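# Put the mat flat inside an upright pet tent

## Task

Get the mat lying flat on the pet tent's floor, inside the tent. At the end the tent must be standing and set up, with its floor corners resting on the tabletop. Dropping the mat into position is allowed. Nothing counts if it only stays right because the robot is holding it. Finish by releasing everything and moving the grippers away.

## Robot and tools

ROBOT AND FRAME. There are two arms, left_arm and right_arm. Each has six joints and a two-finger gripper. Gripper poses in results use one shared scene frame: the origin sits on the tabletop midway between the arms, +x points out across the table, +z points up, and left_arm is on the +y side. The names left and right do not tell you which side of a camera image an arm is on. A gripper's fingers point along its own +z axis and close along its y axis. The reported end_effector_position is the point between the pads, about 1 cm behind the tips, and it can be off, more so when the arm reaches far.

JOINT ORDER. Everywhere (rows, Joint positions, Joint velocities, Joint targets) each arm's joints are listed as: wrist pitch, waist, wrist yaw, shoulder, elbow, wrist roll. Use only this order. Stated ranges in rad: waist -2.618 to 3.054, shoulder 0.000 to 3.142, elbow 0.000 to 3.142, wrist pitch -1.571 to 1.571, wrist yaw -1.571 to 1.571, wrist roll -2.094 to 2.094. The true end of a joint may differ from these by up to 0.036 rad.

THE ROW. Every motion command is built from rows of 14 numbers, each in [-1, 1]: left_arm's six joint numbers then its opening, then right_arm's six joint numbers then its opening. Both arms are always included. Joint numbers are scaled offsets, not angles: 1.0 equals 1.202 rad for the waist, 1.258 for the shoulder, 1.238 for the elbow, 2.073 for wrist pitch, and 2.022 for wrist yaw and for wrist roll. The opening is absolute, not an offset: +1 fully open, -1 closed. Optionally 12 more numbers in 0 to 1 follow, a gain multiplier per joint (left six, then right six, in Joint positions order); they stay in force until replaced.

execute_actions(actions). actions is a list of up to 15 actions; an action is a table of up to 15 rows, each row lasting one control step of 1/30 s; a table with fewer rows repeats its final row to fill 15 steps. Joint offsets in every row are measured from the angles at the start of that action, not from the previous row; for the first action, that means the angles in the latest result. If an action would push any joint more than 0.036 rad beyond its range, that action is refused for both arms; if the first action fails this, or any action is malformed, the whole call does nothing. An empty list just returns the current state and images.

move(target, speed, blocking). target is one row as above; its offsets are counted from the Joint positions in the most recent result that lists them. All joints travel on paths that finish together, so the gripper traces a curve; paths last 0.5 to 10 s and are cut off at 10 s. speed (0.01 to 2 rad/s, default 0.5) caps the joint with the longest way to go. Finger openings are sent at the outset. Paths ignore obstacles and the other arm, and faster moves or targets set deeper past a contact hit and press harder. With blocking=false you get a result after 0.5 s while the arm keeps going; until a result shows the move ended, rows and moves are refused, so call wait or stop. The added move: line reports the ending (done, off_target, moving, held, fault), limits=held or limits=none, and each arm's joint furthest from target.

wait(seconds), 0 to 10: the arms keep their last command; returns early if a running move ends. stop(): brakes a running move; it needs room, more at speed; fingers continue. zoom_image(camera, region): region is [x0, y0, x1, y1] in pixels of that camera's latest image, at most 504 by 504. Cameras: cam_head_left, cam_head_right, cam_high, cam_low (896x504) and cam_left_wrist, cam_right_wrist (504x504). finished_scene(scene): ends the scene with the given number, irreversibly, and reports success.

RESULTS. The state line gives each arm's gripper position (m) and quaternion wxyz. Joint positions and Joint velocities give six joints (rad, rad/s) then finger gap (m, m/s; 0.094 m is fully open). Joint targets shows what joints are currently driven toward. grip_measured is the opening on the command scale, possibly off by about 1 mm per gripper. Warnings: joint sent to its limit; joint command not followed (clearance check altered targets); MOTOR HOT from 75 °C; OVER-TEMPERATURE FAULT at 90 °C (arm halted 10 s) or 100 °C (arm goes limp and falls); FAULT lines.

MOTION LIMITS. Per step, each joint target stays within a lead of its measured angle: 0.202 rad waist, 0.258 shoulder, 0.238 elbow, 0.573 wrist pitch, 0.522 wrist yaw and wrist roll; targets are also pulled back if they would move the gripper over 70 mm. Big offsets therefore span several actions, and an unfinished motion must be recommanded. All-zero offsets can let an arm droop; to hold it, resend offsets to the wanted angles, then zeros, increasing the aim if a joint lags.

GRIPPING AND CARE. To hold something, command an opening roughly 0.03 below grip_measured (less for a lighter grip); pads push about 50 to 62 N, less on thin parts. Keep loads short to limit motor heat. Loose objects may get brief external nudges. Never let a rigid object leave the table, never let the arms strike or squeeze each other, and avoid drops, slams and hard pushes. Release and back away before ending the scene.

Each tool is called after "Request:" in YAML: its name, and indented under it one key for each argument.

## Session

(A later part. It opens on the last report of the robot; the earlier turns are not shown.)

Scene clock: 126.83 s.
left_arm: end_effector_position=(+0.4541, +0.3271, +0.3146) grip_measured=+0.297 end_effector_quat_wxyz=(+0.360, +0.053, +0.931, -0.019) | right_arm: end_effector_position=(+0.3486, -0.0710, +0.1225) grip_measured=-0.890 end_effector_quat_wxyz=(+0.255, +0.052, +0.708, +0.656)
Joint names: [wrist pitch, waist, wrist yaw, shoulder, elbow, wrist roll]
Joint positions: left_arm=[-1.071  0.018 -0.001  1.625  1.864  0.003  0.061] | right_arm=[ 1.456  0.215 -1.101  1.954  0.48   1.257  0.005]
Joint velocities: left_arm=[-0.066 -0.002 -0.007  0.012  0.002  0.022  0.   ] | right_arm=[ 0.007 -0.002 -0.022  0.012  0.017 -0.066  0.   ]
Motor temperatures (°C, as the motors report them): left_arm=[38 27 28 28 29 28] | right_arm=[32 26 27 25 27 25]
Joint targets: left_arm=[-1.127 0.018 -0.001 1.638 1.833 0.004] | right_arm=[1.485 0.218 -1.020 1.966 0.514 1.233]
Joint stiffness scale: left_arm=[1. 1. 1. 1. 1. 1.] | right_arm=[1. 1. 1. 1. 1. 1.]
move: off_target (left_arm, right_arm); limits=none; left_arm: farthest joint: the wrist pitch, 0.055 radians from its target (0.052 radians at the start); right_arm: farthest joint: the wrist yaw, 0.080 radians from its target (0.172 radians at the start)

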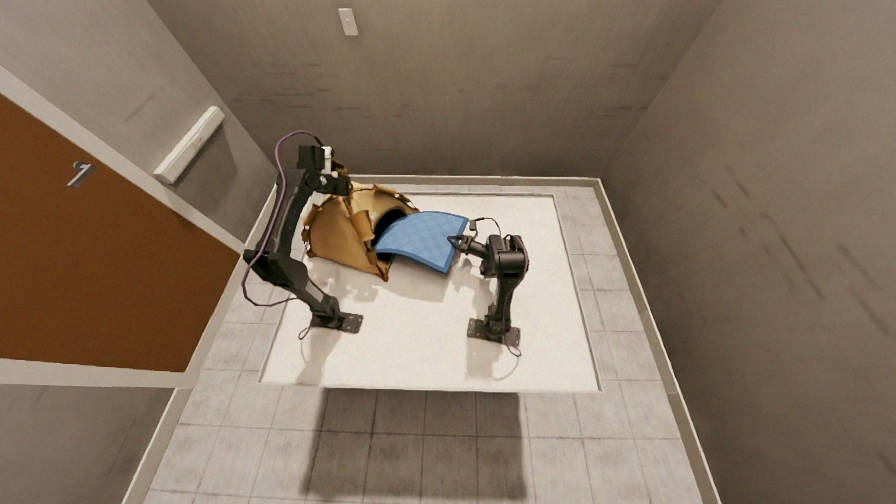

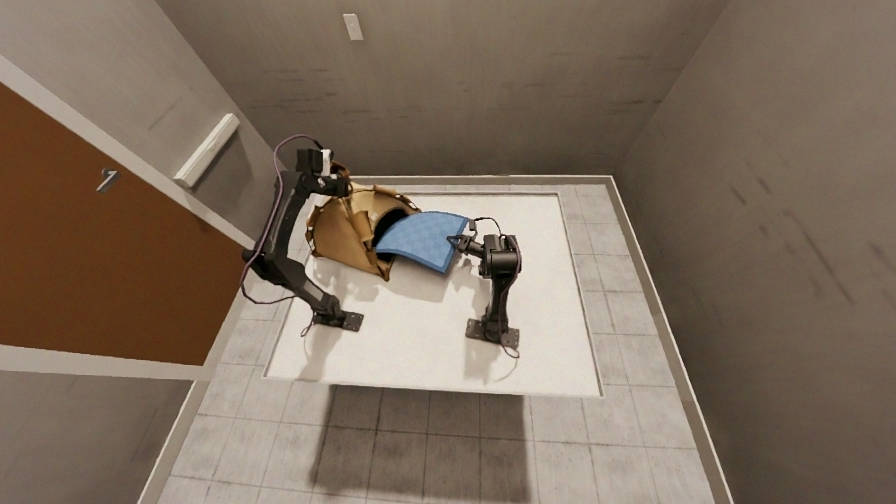

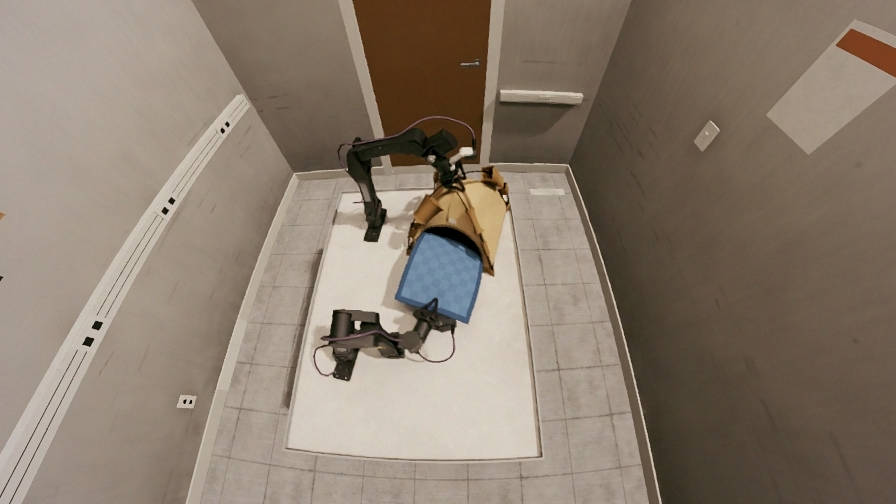

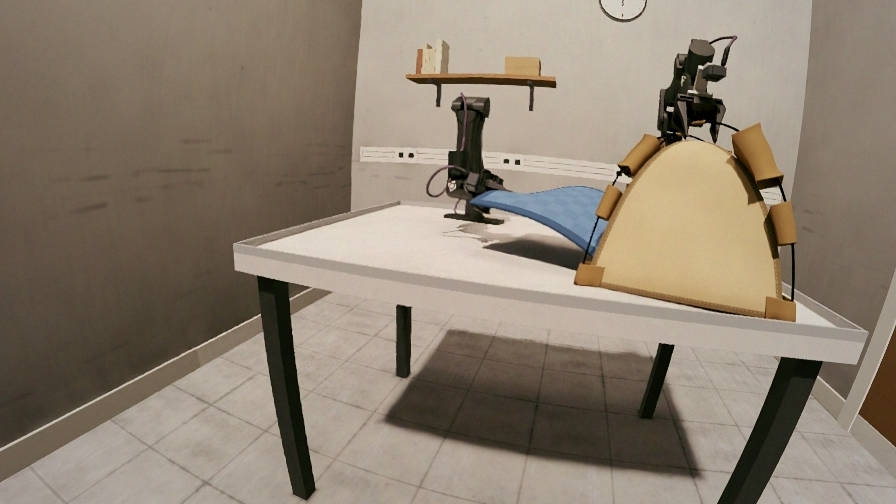

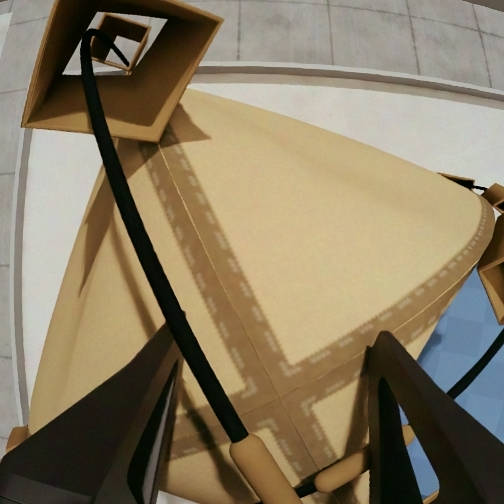

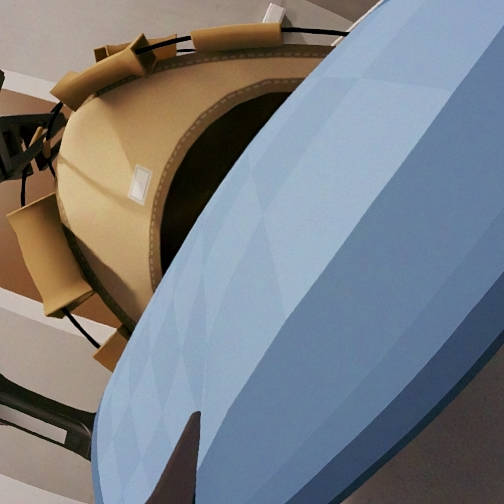

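Request:
execute_actions:
  actions:
    - [[-0.027,0,0,0.01,-0.025,0,0.3,0.014,-0.02,0.03,0.01,0.025,-0.012,-0.92],[-0.027,0,0,0.01,-0.025,0,0.3,0.014,-0.02,0.03,0.01,0.025,-0.012,-0.92],[-0.027,0,0,0.01,-0.025,0,0.3,0.014,-0.03,0.025,0.01,0.025,-0.012,-0.92],[-0.027,0,0,0.01,-0.025,0,0.3,0.014,-0.04,0.02,0.01,0.025,-0.012,-0.92],[-0.027,0,0,0.01,-0.025,0,0.3,0.014,-0.05,0.015,0.01,0.025,-0.012,-0.92],[-0.027,0,0,0.01,-0.025,0,0.3,0.014,-0.06,0.01,0.01,0.025,-0.012,-0.92],[-0.027,0,0,0.01,-0.025,0,0.3,0.014,-0.07,0.005,0.01,0.025,-0.012,-0.92],[-0.027,0,0,0.01,-0.025,0,0.3,0.014,-0.08,0,0.01,0.025,-0.012,-0.92],[-0.027,0,0,0.01,-0.025,0,0.3,0.014,-0.09,-0.005,0.01,0.025,-0.012,-0.92],[-0.027,0,0,0.01,-0.025,0,0.3,0.014,-0.1,-0.01,0.01,0.025,-0.012,-0.92],[-0.027,0,0,0.01,-0.025,0,0.3,0.014,-0.11,-0.015,0.01,0.025,-0.012,-0.92]]

Request:
wait:
  seconds: 0.5

Request:
zoom_image:
  camera: "cam_high"
  region: [360,200,520,330]

Request:
zoom_image:
  camera: "cam_head_right"
  region: [330,180,490,300]

Scene clock: 128.00 s.
left_arm: end_effector_position=(+0.4541, +0.3271, +0.3146) grip_measured=+0.297 end_effector_quat_wxyz=(+0.360, +0.052, +0.931, -0.019) | right_arm: end_effector_position=(+0.3536, -0.1049, +0.1227) grip_measured=-0.890 end_effector_quat_wxyz=(+0.267, +0.065, +0.707, +0.652)
Joint names: [wrist pitch, waist, wrist yaw, shoulder, elbow, wrist roll]
Joint positions: left_arm=[-1.071  0.018 -0.001  1.625  1.864  0.001  0.061] | right_arm=[ 1.456  0.101 -1.178  1.954  0.48   1.257  0.005]
Joint velocities: left_arm=[-0.022  0.007 -0.037 -0.007  0.012  0.037  0.   ] | right_arm=[ 0.007  0.007 -0.081 -0.007 -0.002 -0.022 -0.   ]
Motor temperatures (°C, as the motors report them): left_arm=[38 27 28 28 29 28] | right_arm=[32 26 27 25 27 25]
Joint targets: left_arm=[-1.127 0.018 -0.001 1.638 1.833 0.003] | right_arm=[1.485 0.083 -1.131 1.967 0.511 1.233]
Joint stiffness scale: left_arm=[1. 1. 1. 1. 1. 1.] | right_arm=[1. 1. 1. 1. 1. 1.]

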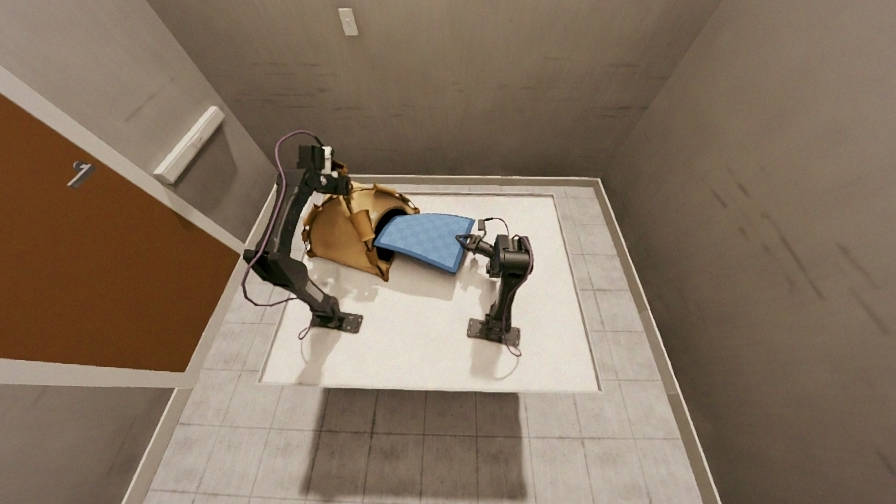

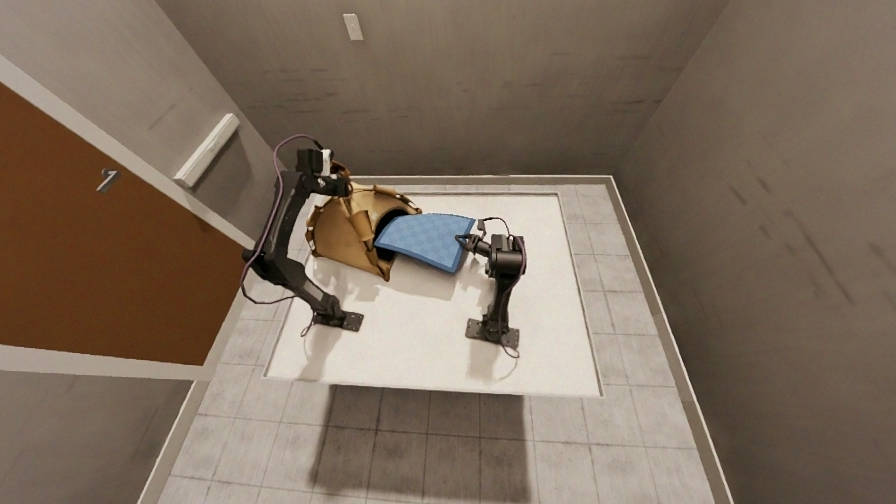

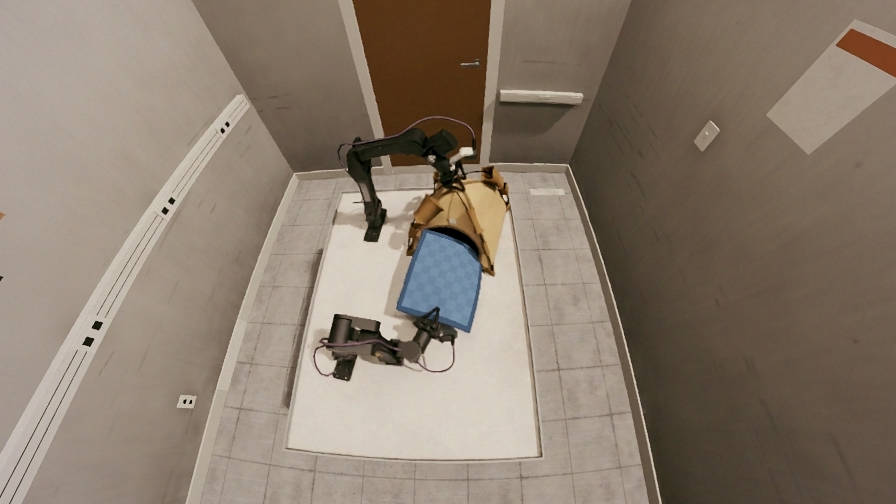

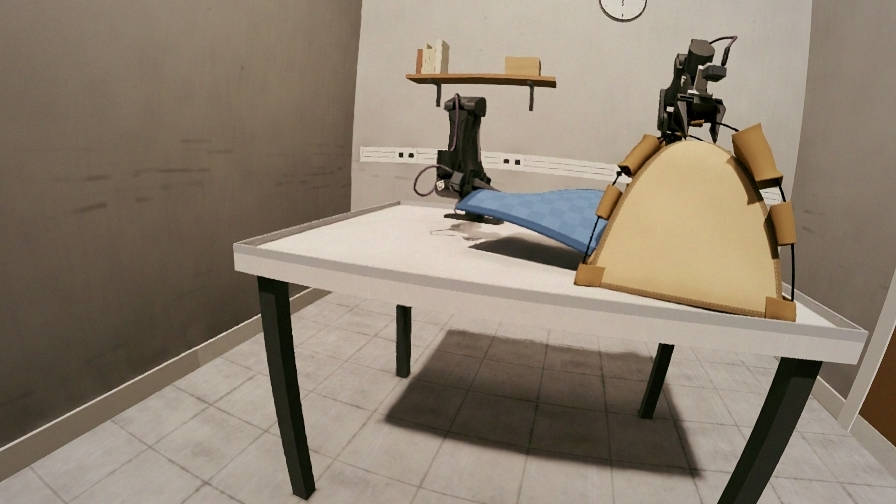

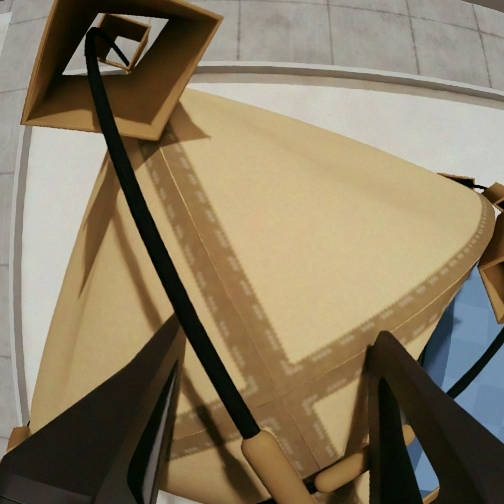

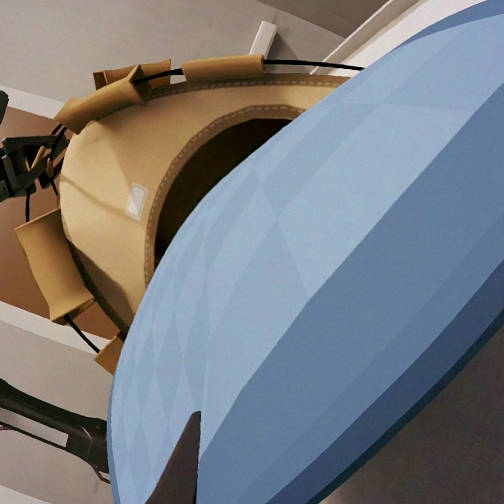

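Scene clock: 128.50 s.
left_arm: end_effector_position=(+0.4541, +0.3271, +0.3146) grip_measured=+0.297 end_effector_quat_wxyz=(+0.360, +0.052, +0.931, -0.019) | right_arm: end_effector_position=(+0.3511, -0.1036, +0.1227) grip_measured=-0.890 end_effector_quat_wxyz=(+0.262, +0.059, +0.707, +0.654)
Joint names: [wrist pitch, waist, wrist yaw, shoulder, elbow, wrist roll]
Joint positions: left_arm=[-1.071  0.018 -0.001  1.625  1.864  0.001  0.061] | right_arm=[ 1.456  0.101 -1.194  1.954  0.48   1.257  0.005]
Joint velocities: left_arm=[-0.037 -0.007  0.066  0.002  0.007 -0.022 -0.001] | right_arm=[-0.022 -0.007 -0.051 -0.002 -0.012  0.037  0.   ]
Motor temperatures (°C, as the motors report them): left_arm=[37 27 28 28 29 28] | right_arm=[32 26 27 25 27 25]
Joint targets: left_arm=[-1.127 0.018 -0.001 1.638 1.833 0.003] | right_arm=[1.485 0.083 -1.131 1.967 0.511 1.233]
Joint stiffness scale: left_arm=[1. 1. 1. 1. 1. 1.] | right_arm=[1. 1. 1. 1. 1. 1.]
wait: 0.50 s; at rest by 0.40 s

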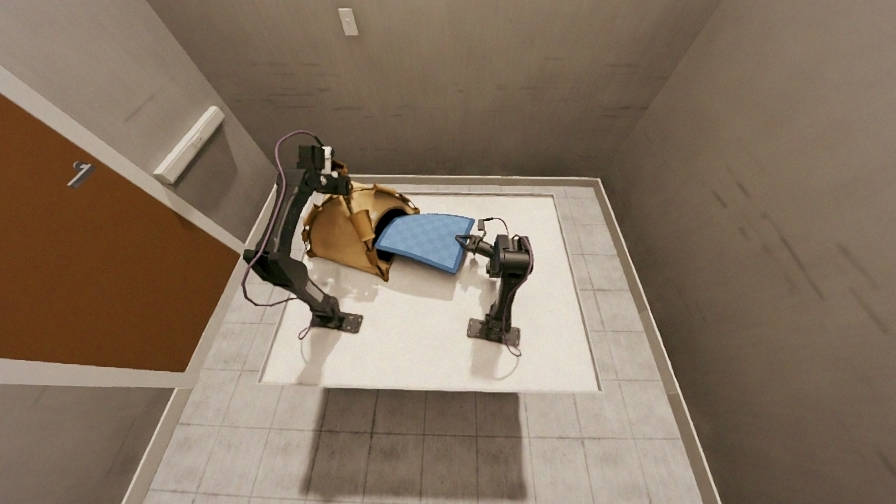

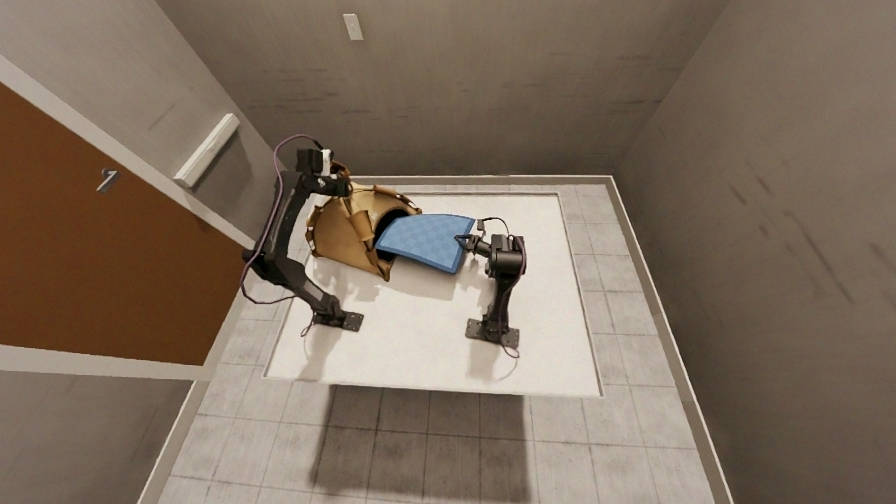

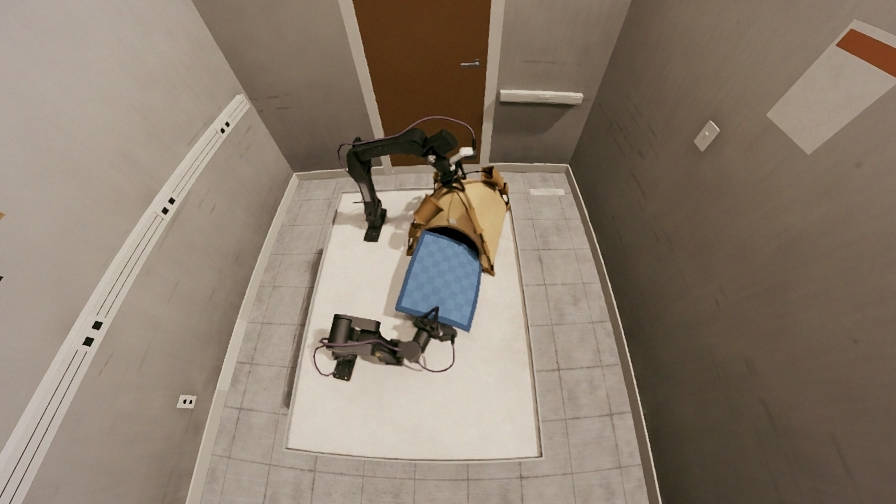

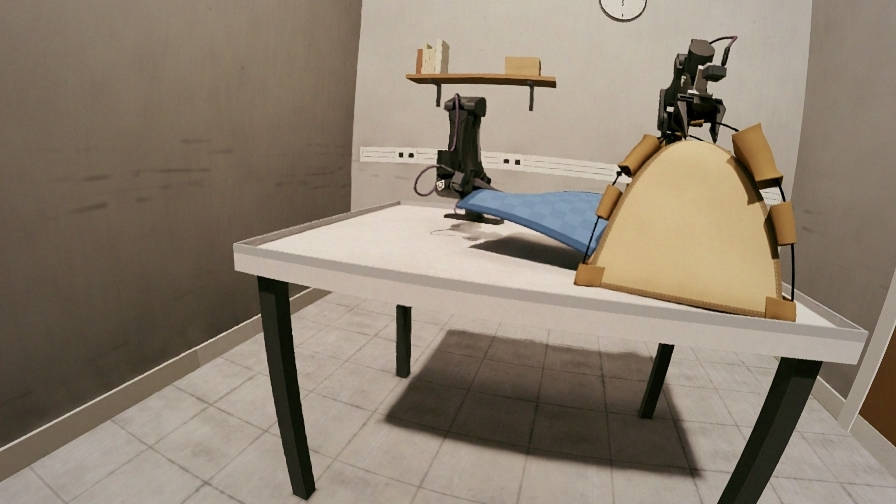

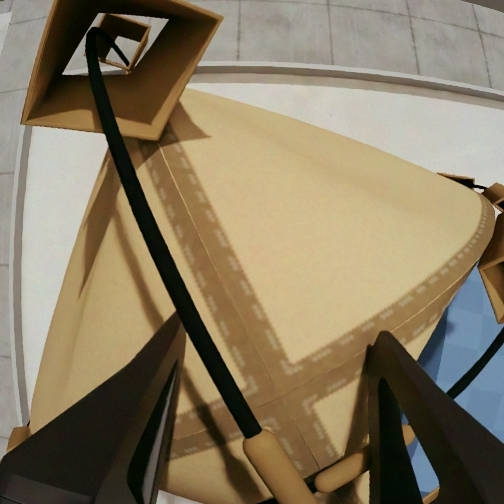

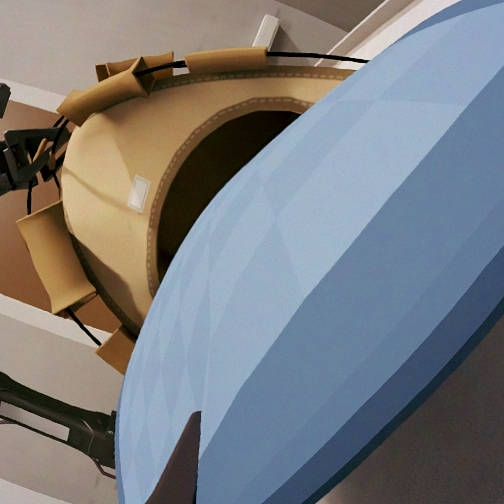

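Region (360, 200, 520, 330) of cam_high's 896x504 image, scaled by 3.150, with more detail than that image has; it fills the top 410 rows of this view, and the rest is white.

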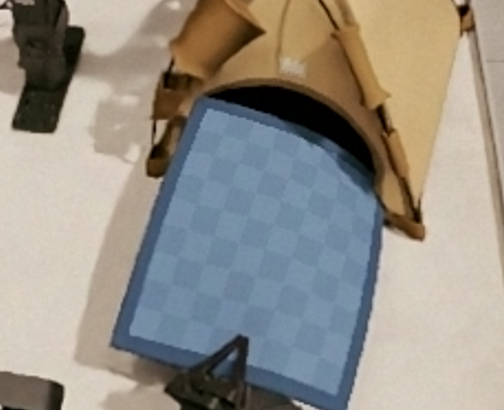

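Region (330, 180, 490, 300) of cam_head_right's 896x504 image, scaled by 3.150, with more detail than that image has; it fills the top 378 rows of this view, and the rest is white.

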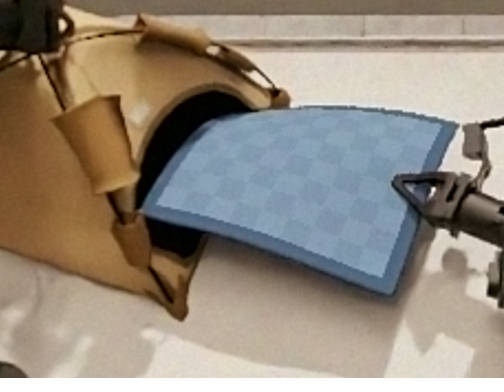

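Request:
execute_actions:
  actions:
    - [[-0.027,0,0,0.01,-0.025,0,0.3,0.014,-0.015,0.032,0.01,0.025,-0.05,-0.97]]
    - [[-0.027,0,0,0.01,-0.025,0,0.3,0.014,-0.015,0.035,0.01,0.025,-0.07,-0.97]]
    - [[-0.027,0,0,0.01,-0.025,0,0.3,0.014,-0.015,0.035,0.01,0.025,-0.07,-0.97]]

Request:
zoom_image:
  camera: "cam_high"
  region: [360,200,520,330]

Request:
zoom_image:
  camera: "cam_head_right"
  region: [330,180,490,300]

Scene clock: 130.37 s.
left_arm: end_effector_position=(+0.4541, +0.3271, +0.3146) grip_measured=+0.297 end_effector_quat_wxyz=(+0.360, +0.049, +0.931, -0.020) | right_arm: end_effector_position=(+0.3510, -0.1036, +0.1146) grip_measured=-0.890 end_effector_quat_wxyz=(+0.346, -0.038, +0.712, +0.610)
Joint names: [wrist pitch, waist, wrist yaw, shoulder, elbow, wrist roll]
Joint positions: left_arm=[-1.071  0.018 -0.001  1.625  1.864 -0.005  0.061] | right_arm=[ 1.456  0.101 -1.194  1.98   0.48   0.961  0.005]
Joint velocities: left_arm=[-0.037 -0.007 -0.022  0.007 -0.007  0.022  0.001] | right_arm=[-0.022  0.027 -0.007  0.007  0.007 -0.081  0.   ]
Motor temperatures (°C, as the motors report them): left_arm=[37 27 28 28 29 28] | right_arm=[32 26 28 25 27 25]
Joint targets: left_arm=[-1.127 0.018 -0.001 1.638 1.833 -0.003] | right_arm=[1.485 0.083 -1.124 1.984 0.511 0.931]
Joint stiffness scale: left_arm=[1. 1. 1. 1. 1. 1.] | right_arm=[1. 1. 1. 1. 1. 1.]

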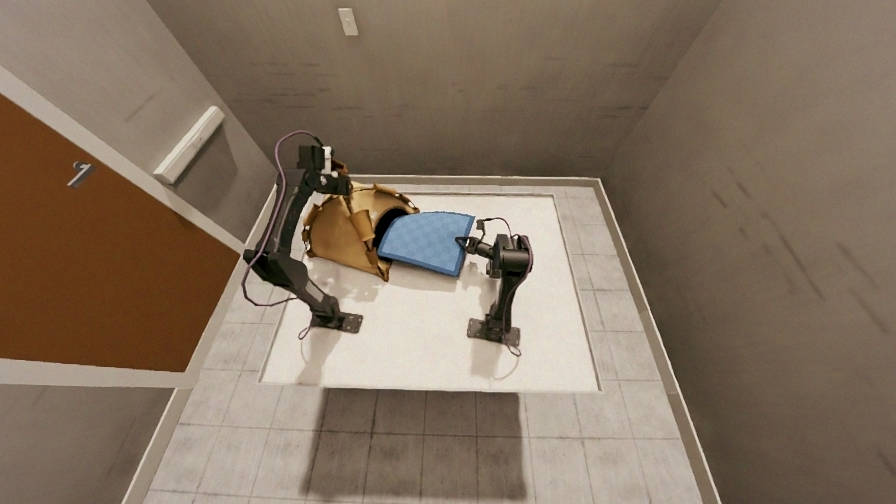

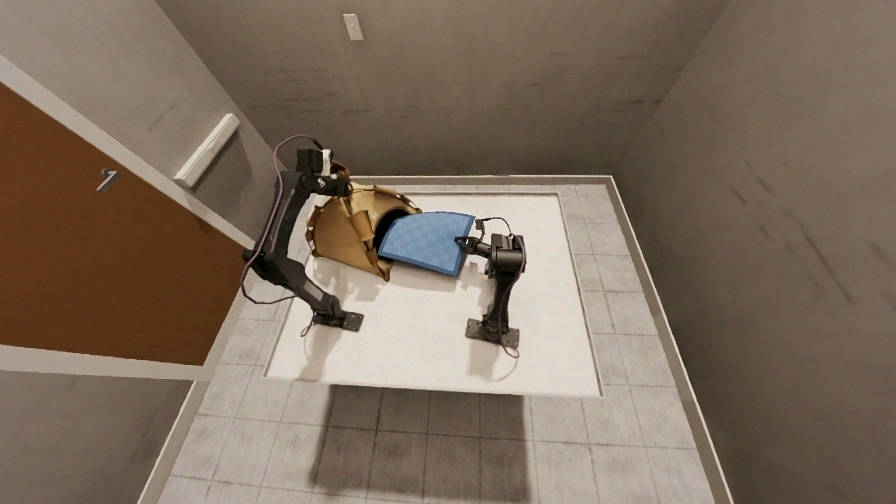

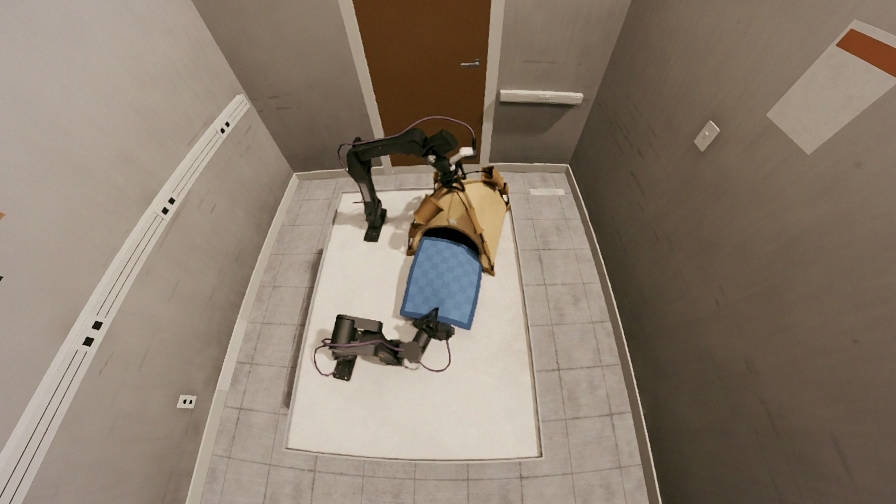

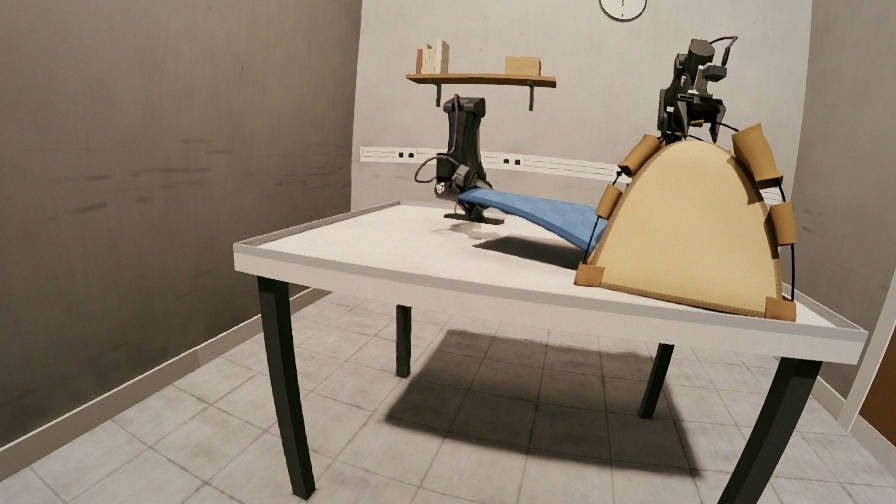

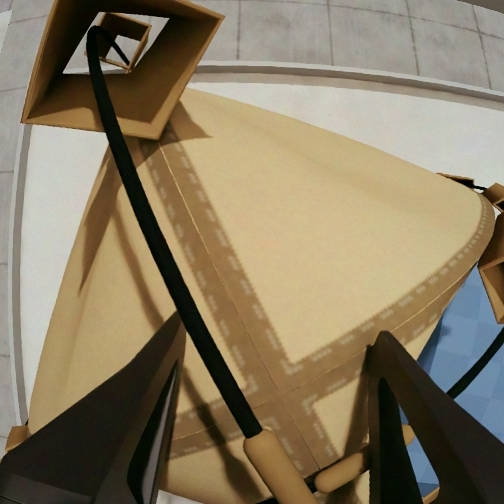

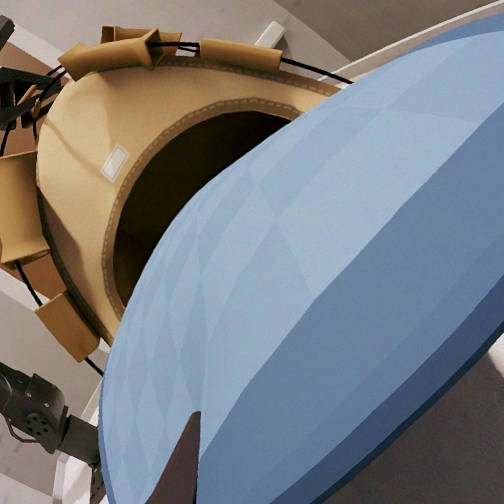

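Region (360, 200, 520, 330) of cam_high's 896x504 image, scaled by 3.150, with more detail than that image has; it fills the top 410 rows of this view, and the rest is white.

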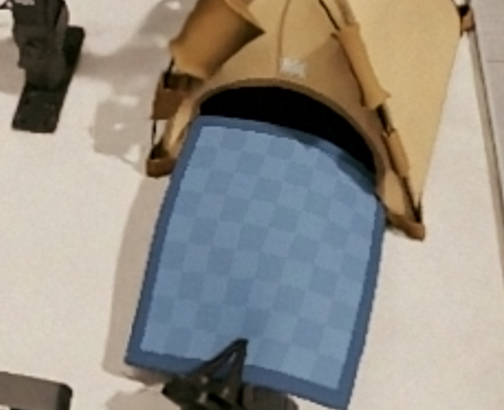

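Region (330, 180, 490, 300) of cam_head_right's 896x504 image, scaled by 3.150, with more detail than that image has; it fills the top 378 rows of this view, and the rest is white.

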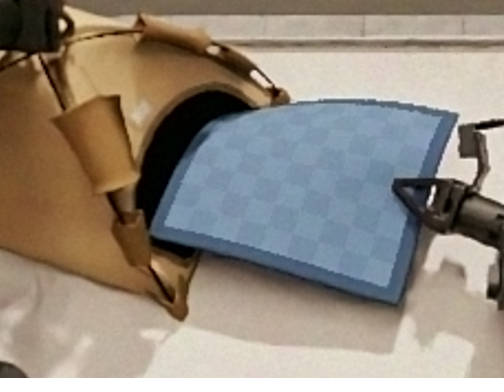

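Request:
execute_actions:
  actions:
    - [[-0.027,0,0,0.01,-0.025,0,0.3,0.014,-0.015,0.065,0,0.025,-0.03,-0.97]]
    - [[-0.027,0,0,0.01,-0.025,0,0.3,0.014,-0.015,0.055,0,0.025,-0.03,-0.97]]
    - [[-0.027,0,0,0.01,-0.025,0,0.3,0.014,0.04,0.07,0,0.035,-0.015,-0.97]]
    - [[-0.027,0,0,0.01,-0.025,0,0.3,0.014,0.04,0.07,0,0.035,-0.015,-0.97]]

Request:
zoom_image:
  camera: "cam_high"
  region: [360,200,520,330]

Request:
zoom_image:
  camera: "cam_head_right"
  region: [330,180,490,300]

Scene clock: 132.97 s.
left_arm: end_effector_position=(+0.4539, +0.3271, +0.3144) grip_measured=+0.297 end_effector_quat_wxyz=(+0.360, +0.046, +0.932, -0.021) | right_arm: end_effector_position=(+0.3683, -0.0809, +0.1169) grip_measured=-0.890 end_effector_quat_wxyz=(+0.400, -0.044, +0.711, +0.577)
Joint names: [wrist pitch, waist, wrist yaw, shoulder, elbow, wrist roll]
Joint positions: left_arm=[-1.073  0.018 -0.001  1.625  1.864 -0.011  0.061] | right_arm=[ 1.456  0.21  -1.004  1.98   0.495  0.879  0.005]
Joint velocities: left_arm=[-0.11  -0.002  0.037 -0.002 -0.002 -0.051  0.001] | right_arm=[ 0.037 -0.012  0.022  0.007  0.002 -0.037 -0.   ]
Motor temperatures (°C, as the motors report them): left_arm=[37 27 28 28 28 28] | right_arm=[32 26 28 25 27 25]
Joint targets: left_arm=[-1.128 0.018 -0.001 1.638 1.833 -0.009] | right_arm=[1.485 0.204 -0.924 1.980 0.531 0.853]
Joint stiffness scale: left_arm=[1. 1. 1. 1. 1. 1.] | right_arm=[1. 1. 1. 1. 1. 1.]

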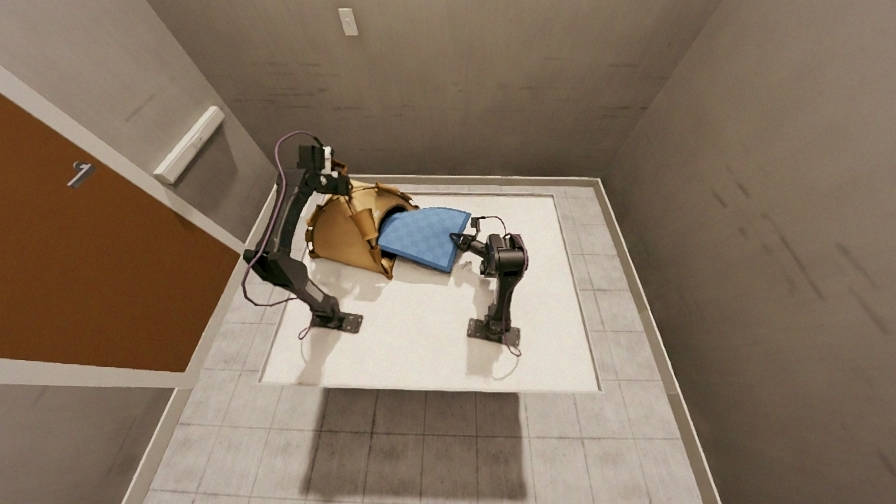

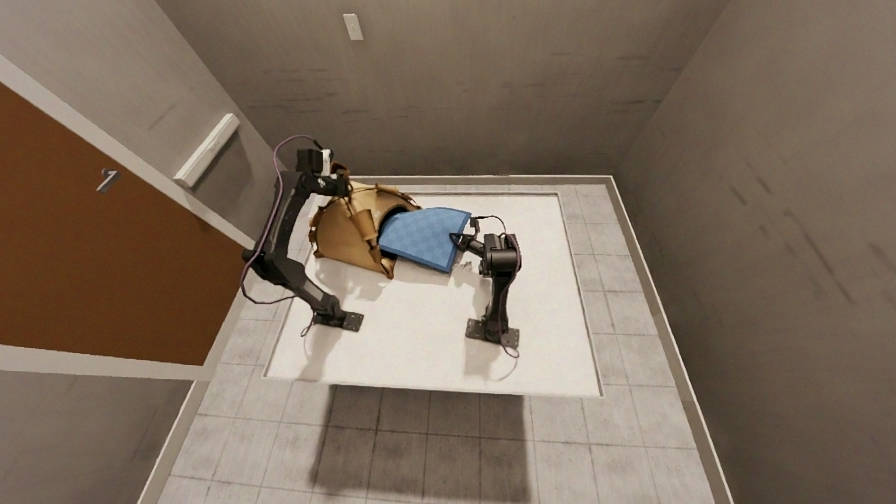

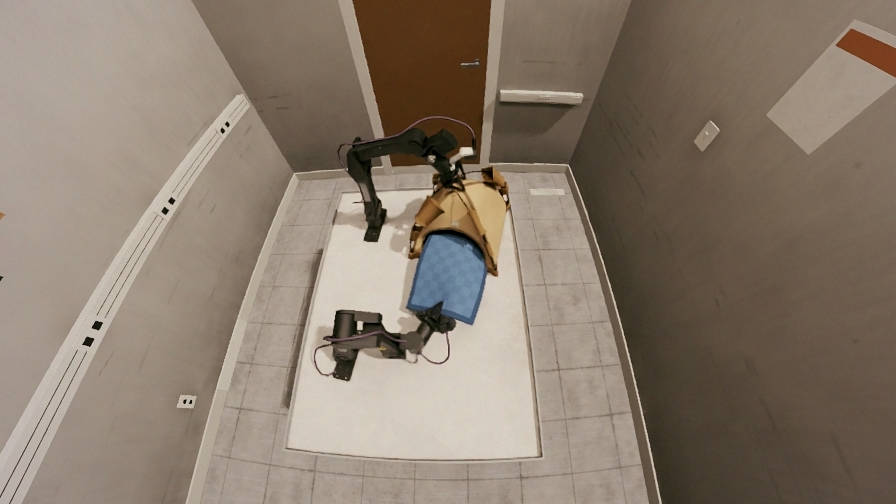

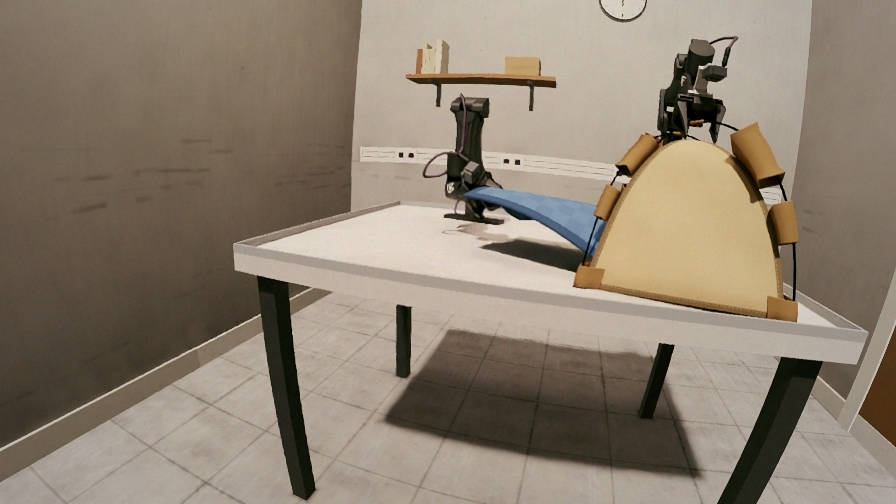

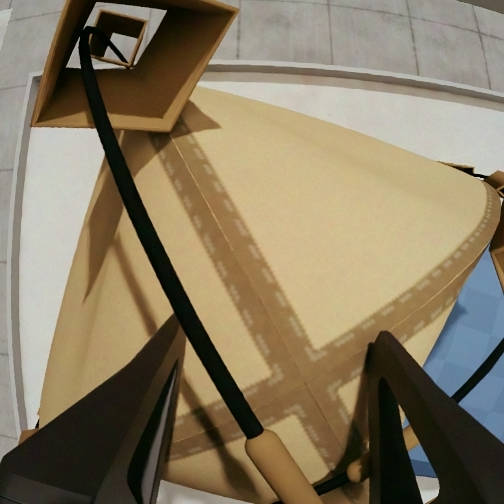

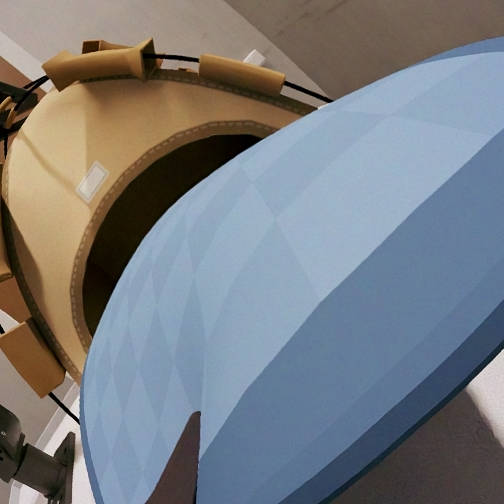

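Region (360, 200, 520, 330) of cam_high's 896x504 image, scaled by 3.150, with more detail than that image has; it fills the top 410 rows of this view, and the rest is white.

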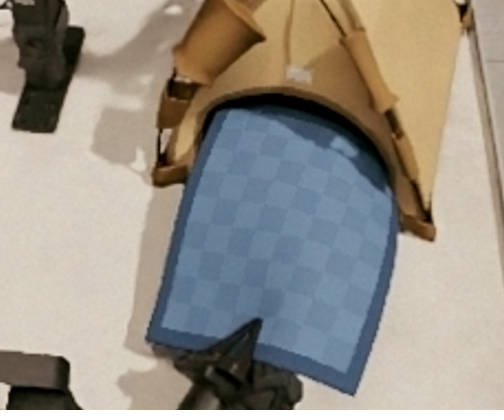

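Region (330, 180, 490, 300) of cam_head_right's 896x504 image, scaled by 3.150, with more detail than that image has; it fills the top 378 rows of this view, and the rest is white.

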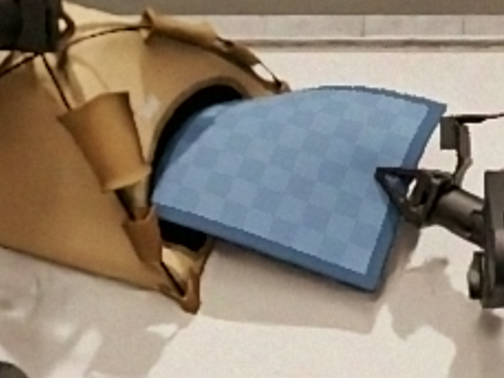

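Request:
execute_actions:
  actions: []

Scene clock: 134.53 s.
left_arm: end_effector_position=(+0.4539, +0.3271, +0.3144) grip_measured=+0.297 end_effector_quat_wxyz=(+0.360, +0.046, +0.932, -0.021) | right_arm: end_effector_position=(+0.3686, -0.0810, +0.1169) grip_measured=-0.890 end_effector_quat_wxyz=(+0.400, -0.043, +0.711, +0.576)
Joint names: [wrist pitch, waist, wrist yaw, shoulder, elbow, wrist roll]
Joint positions: left_arm=[-1.073  0.018 -0.001  1.625  1.864 -0.011  0.061] | right_arm=[ 1.456  0.21  -1.002  1.98   0.495  0.879  0.005]
Joint velocities: left_arm=[ 0.022  0.007 -0.022 -0.007 -0.012  0.037 -0.001] | right_arm=[-0.037 -0.002 -0.066  0.007  0.012 -0.051  0.   ]
Motor temperatures (°C, as the motors report them): left_arm=[37 27 28 28 28 28] | right_arm=[33 26 28 25 27 25]
Joint targets: left_arm=[-1.128 0.018 -0.001 1.638 1.833 -0.009] | right_arm=[1.485 0.204 -0.924 1.980 0.531 0.853]
Joint stiffness scale: left_arm=[1. 1. 1. 1. 1. 1.] | right_arm=[1. 1. 1. 1. 1. 1.]

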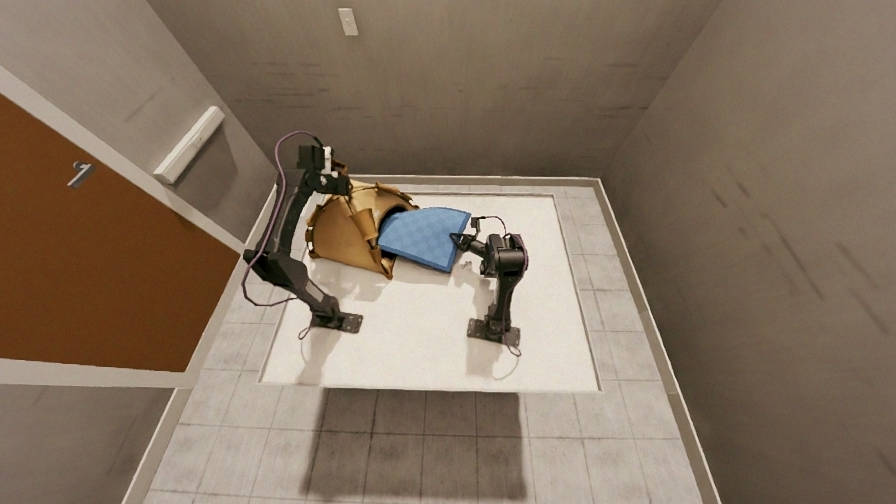

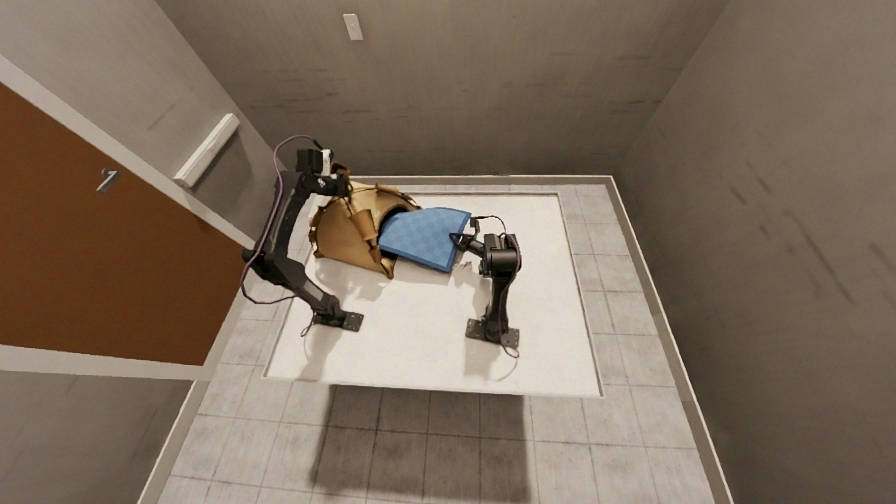

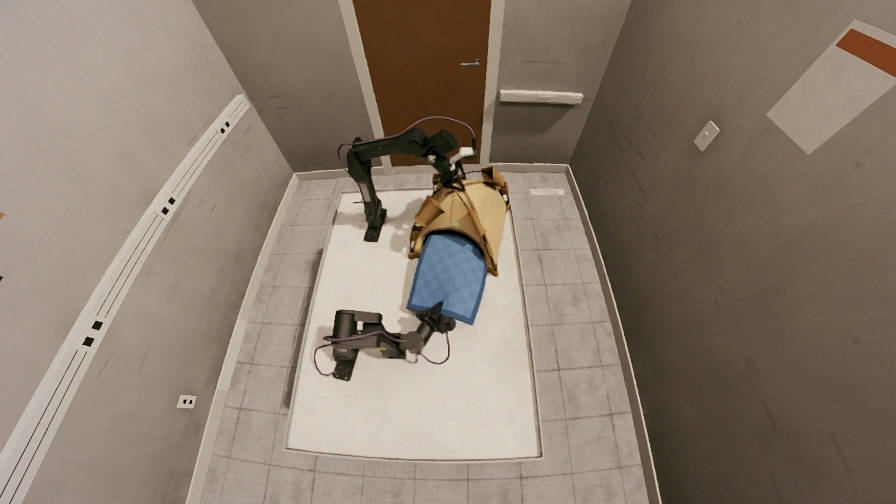

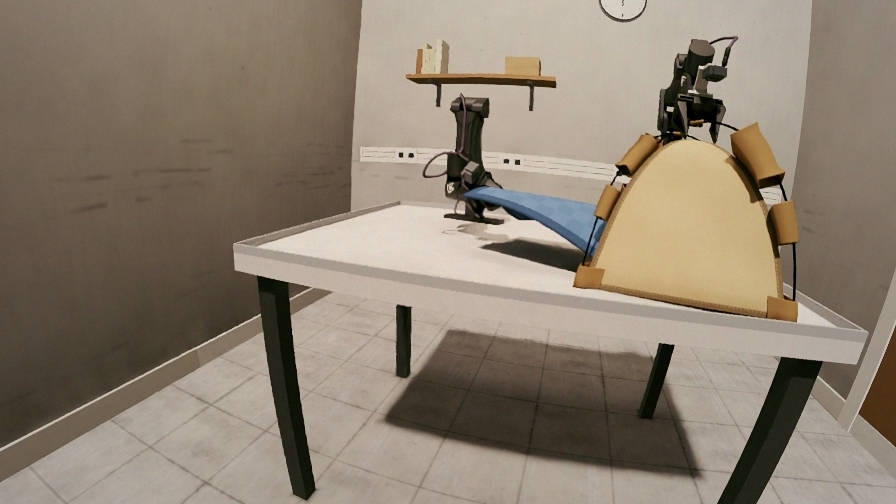

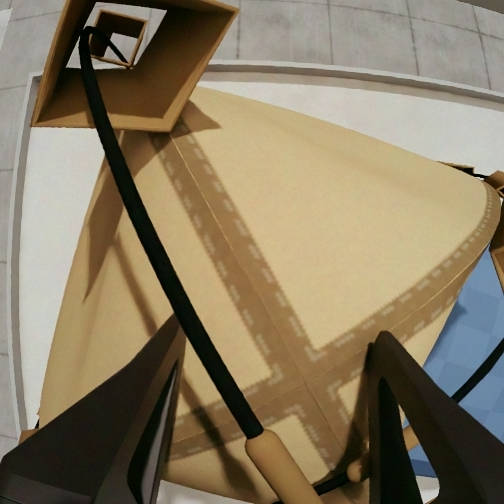

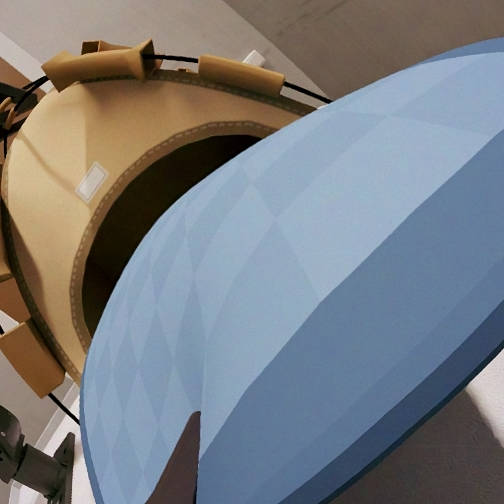

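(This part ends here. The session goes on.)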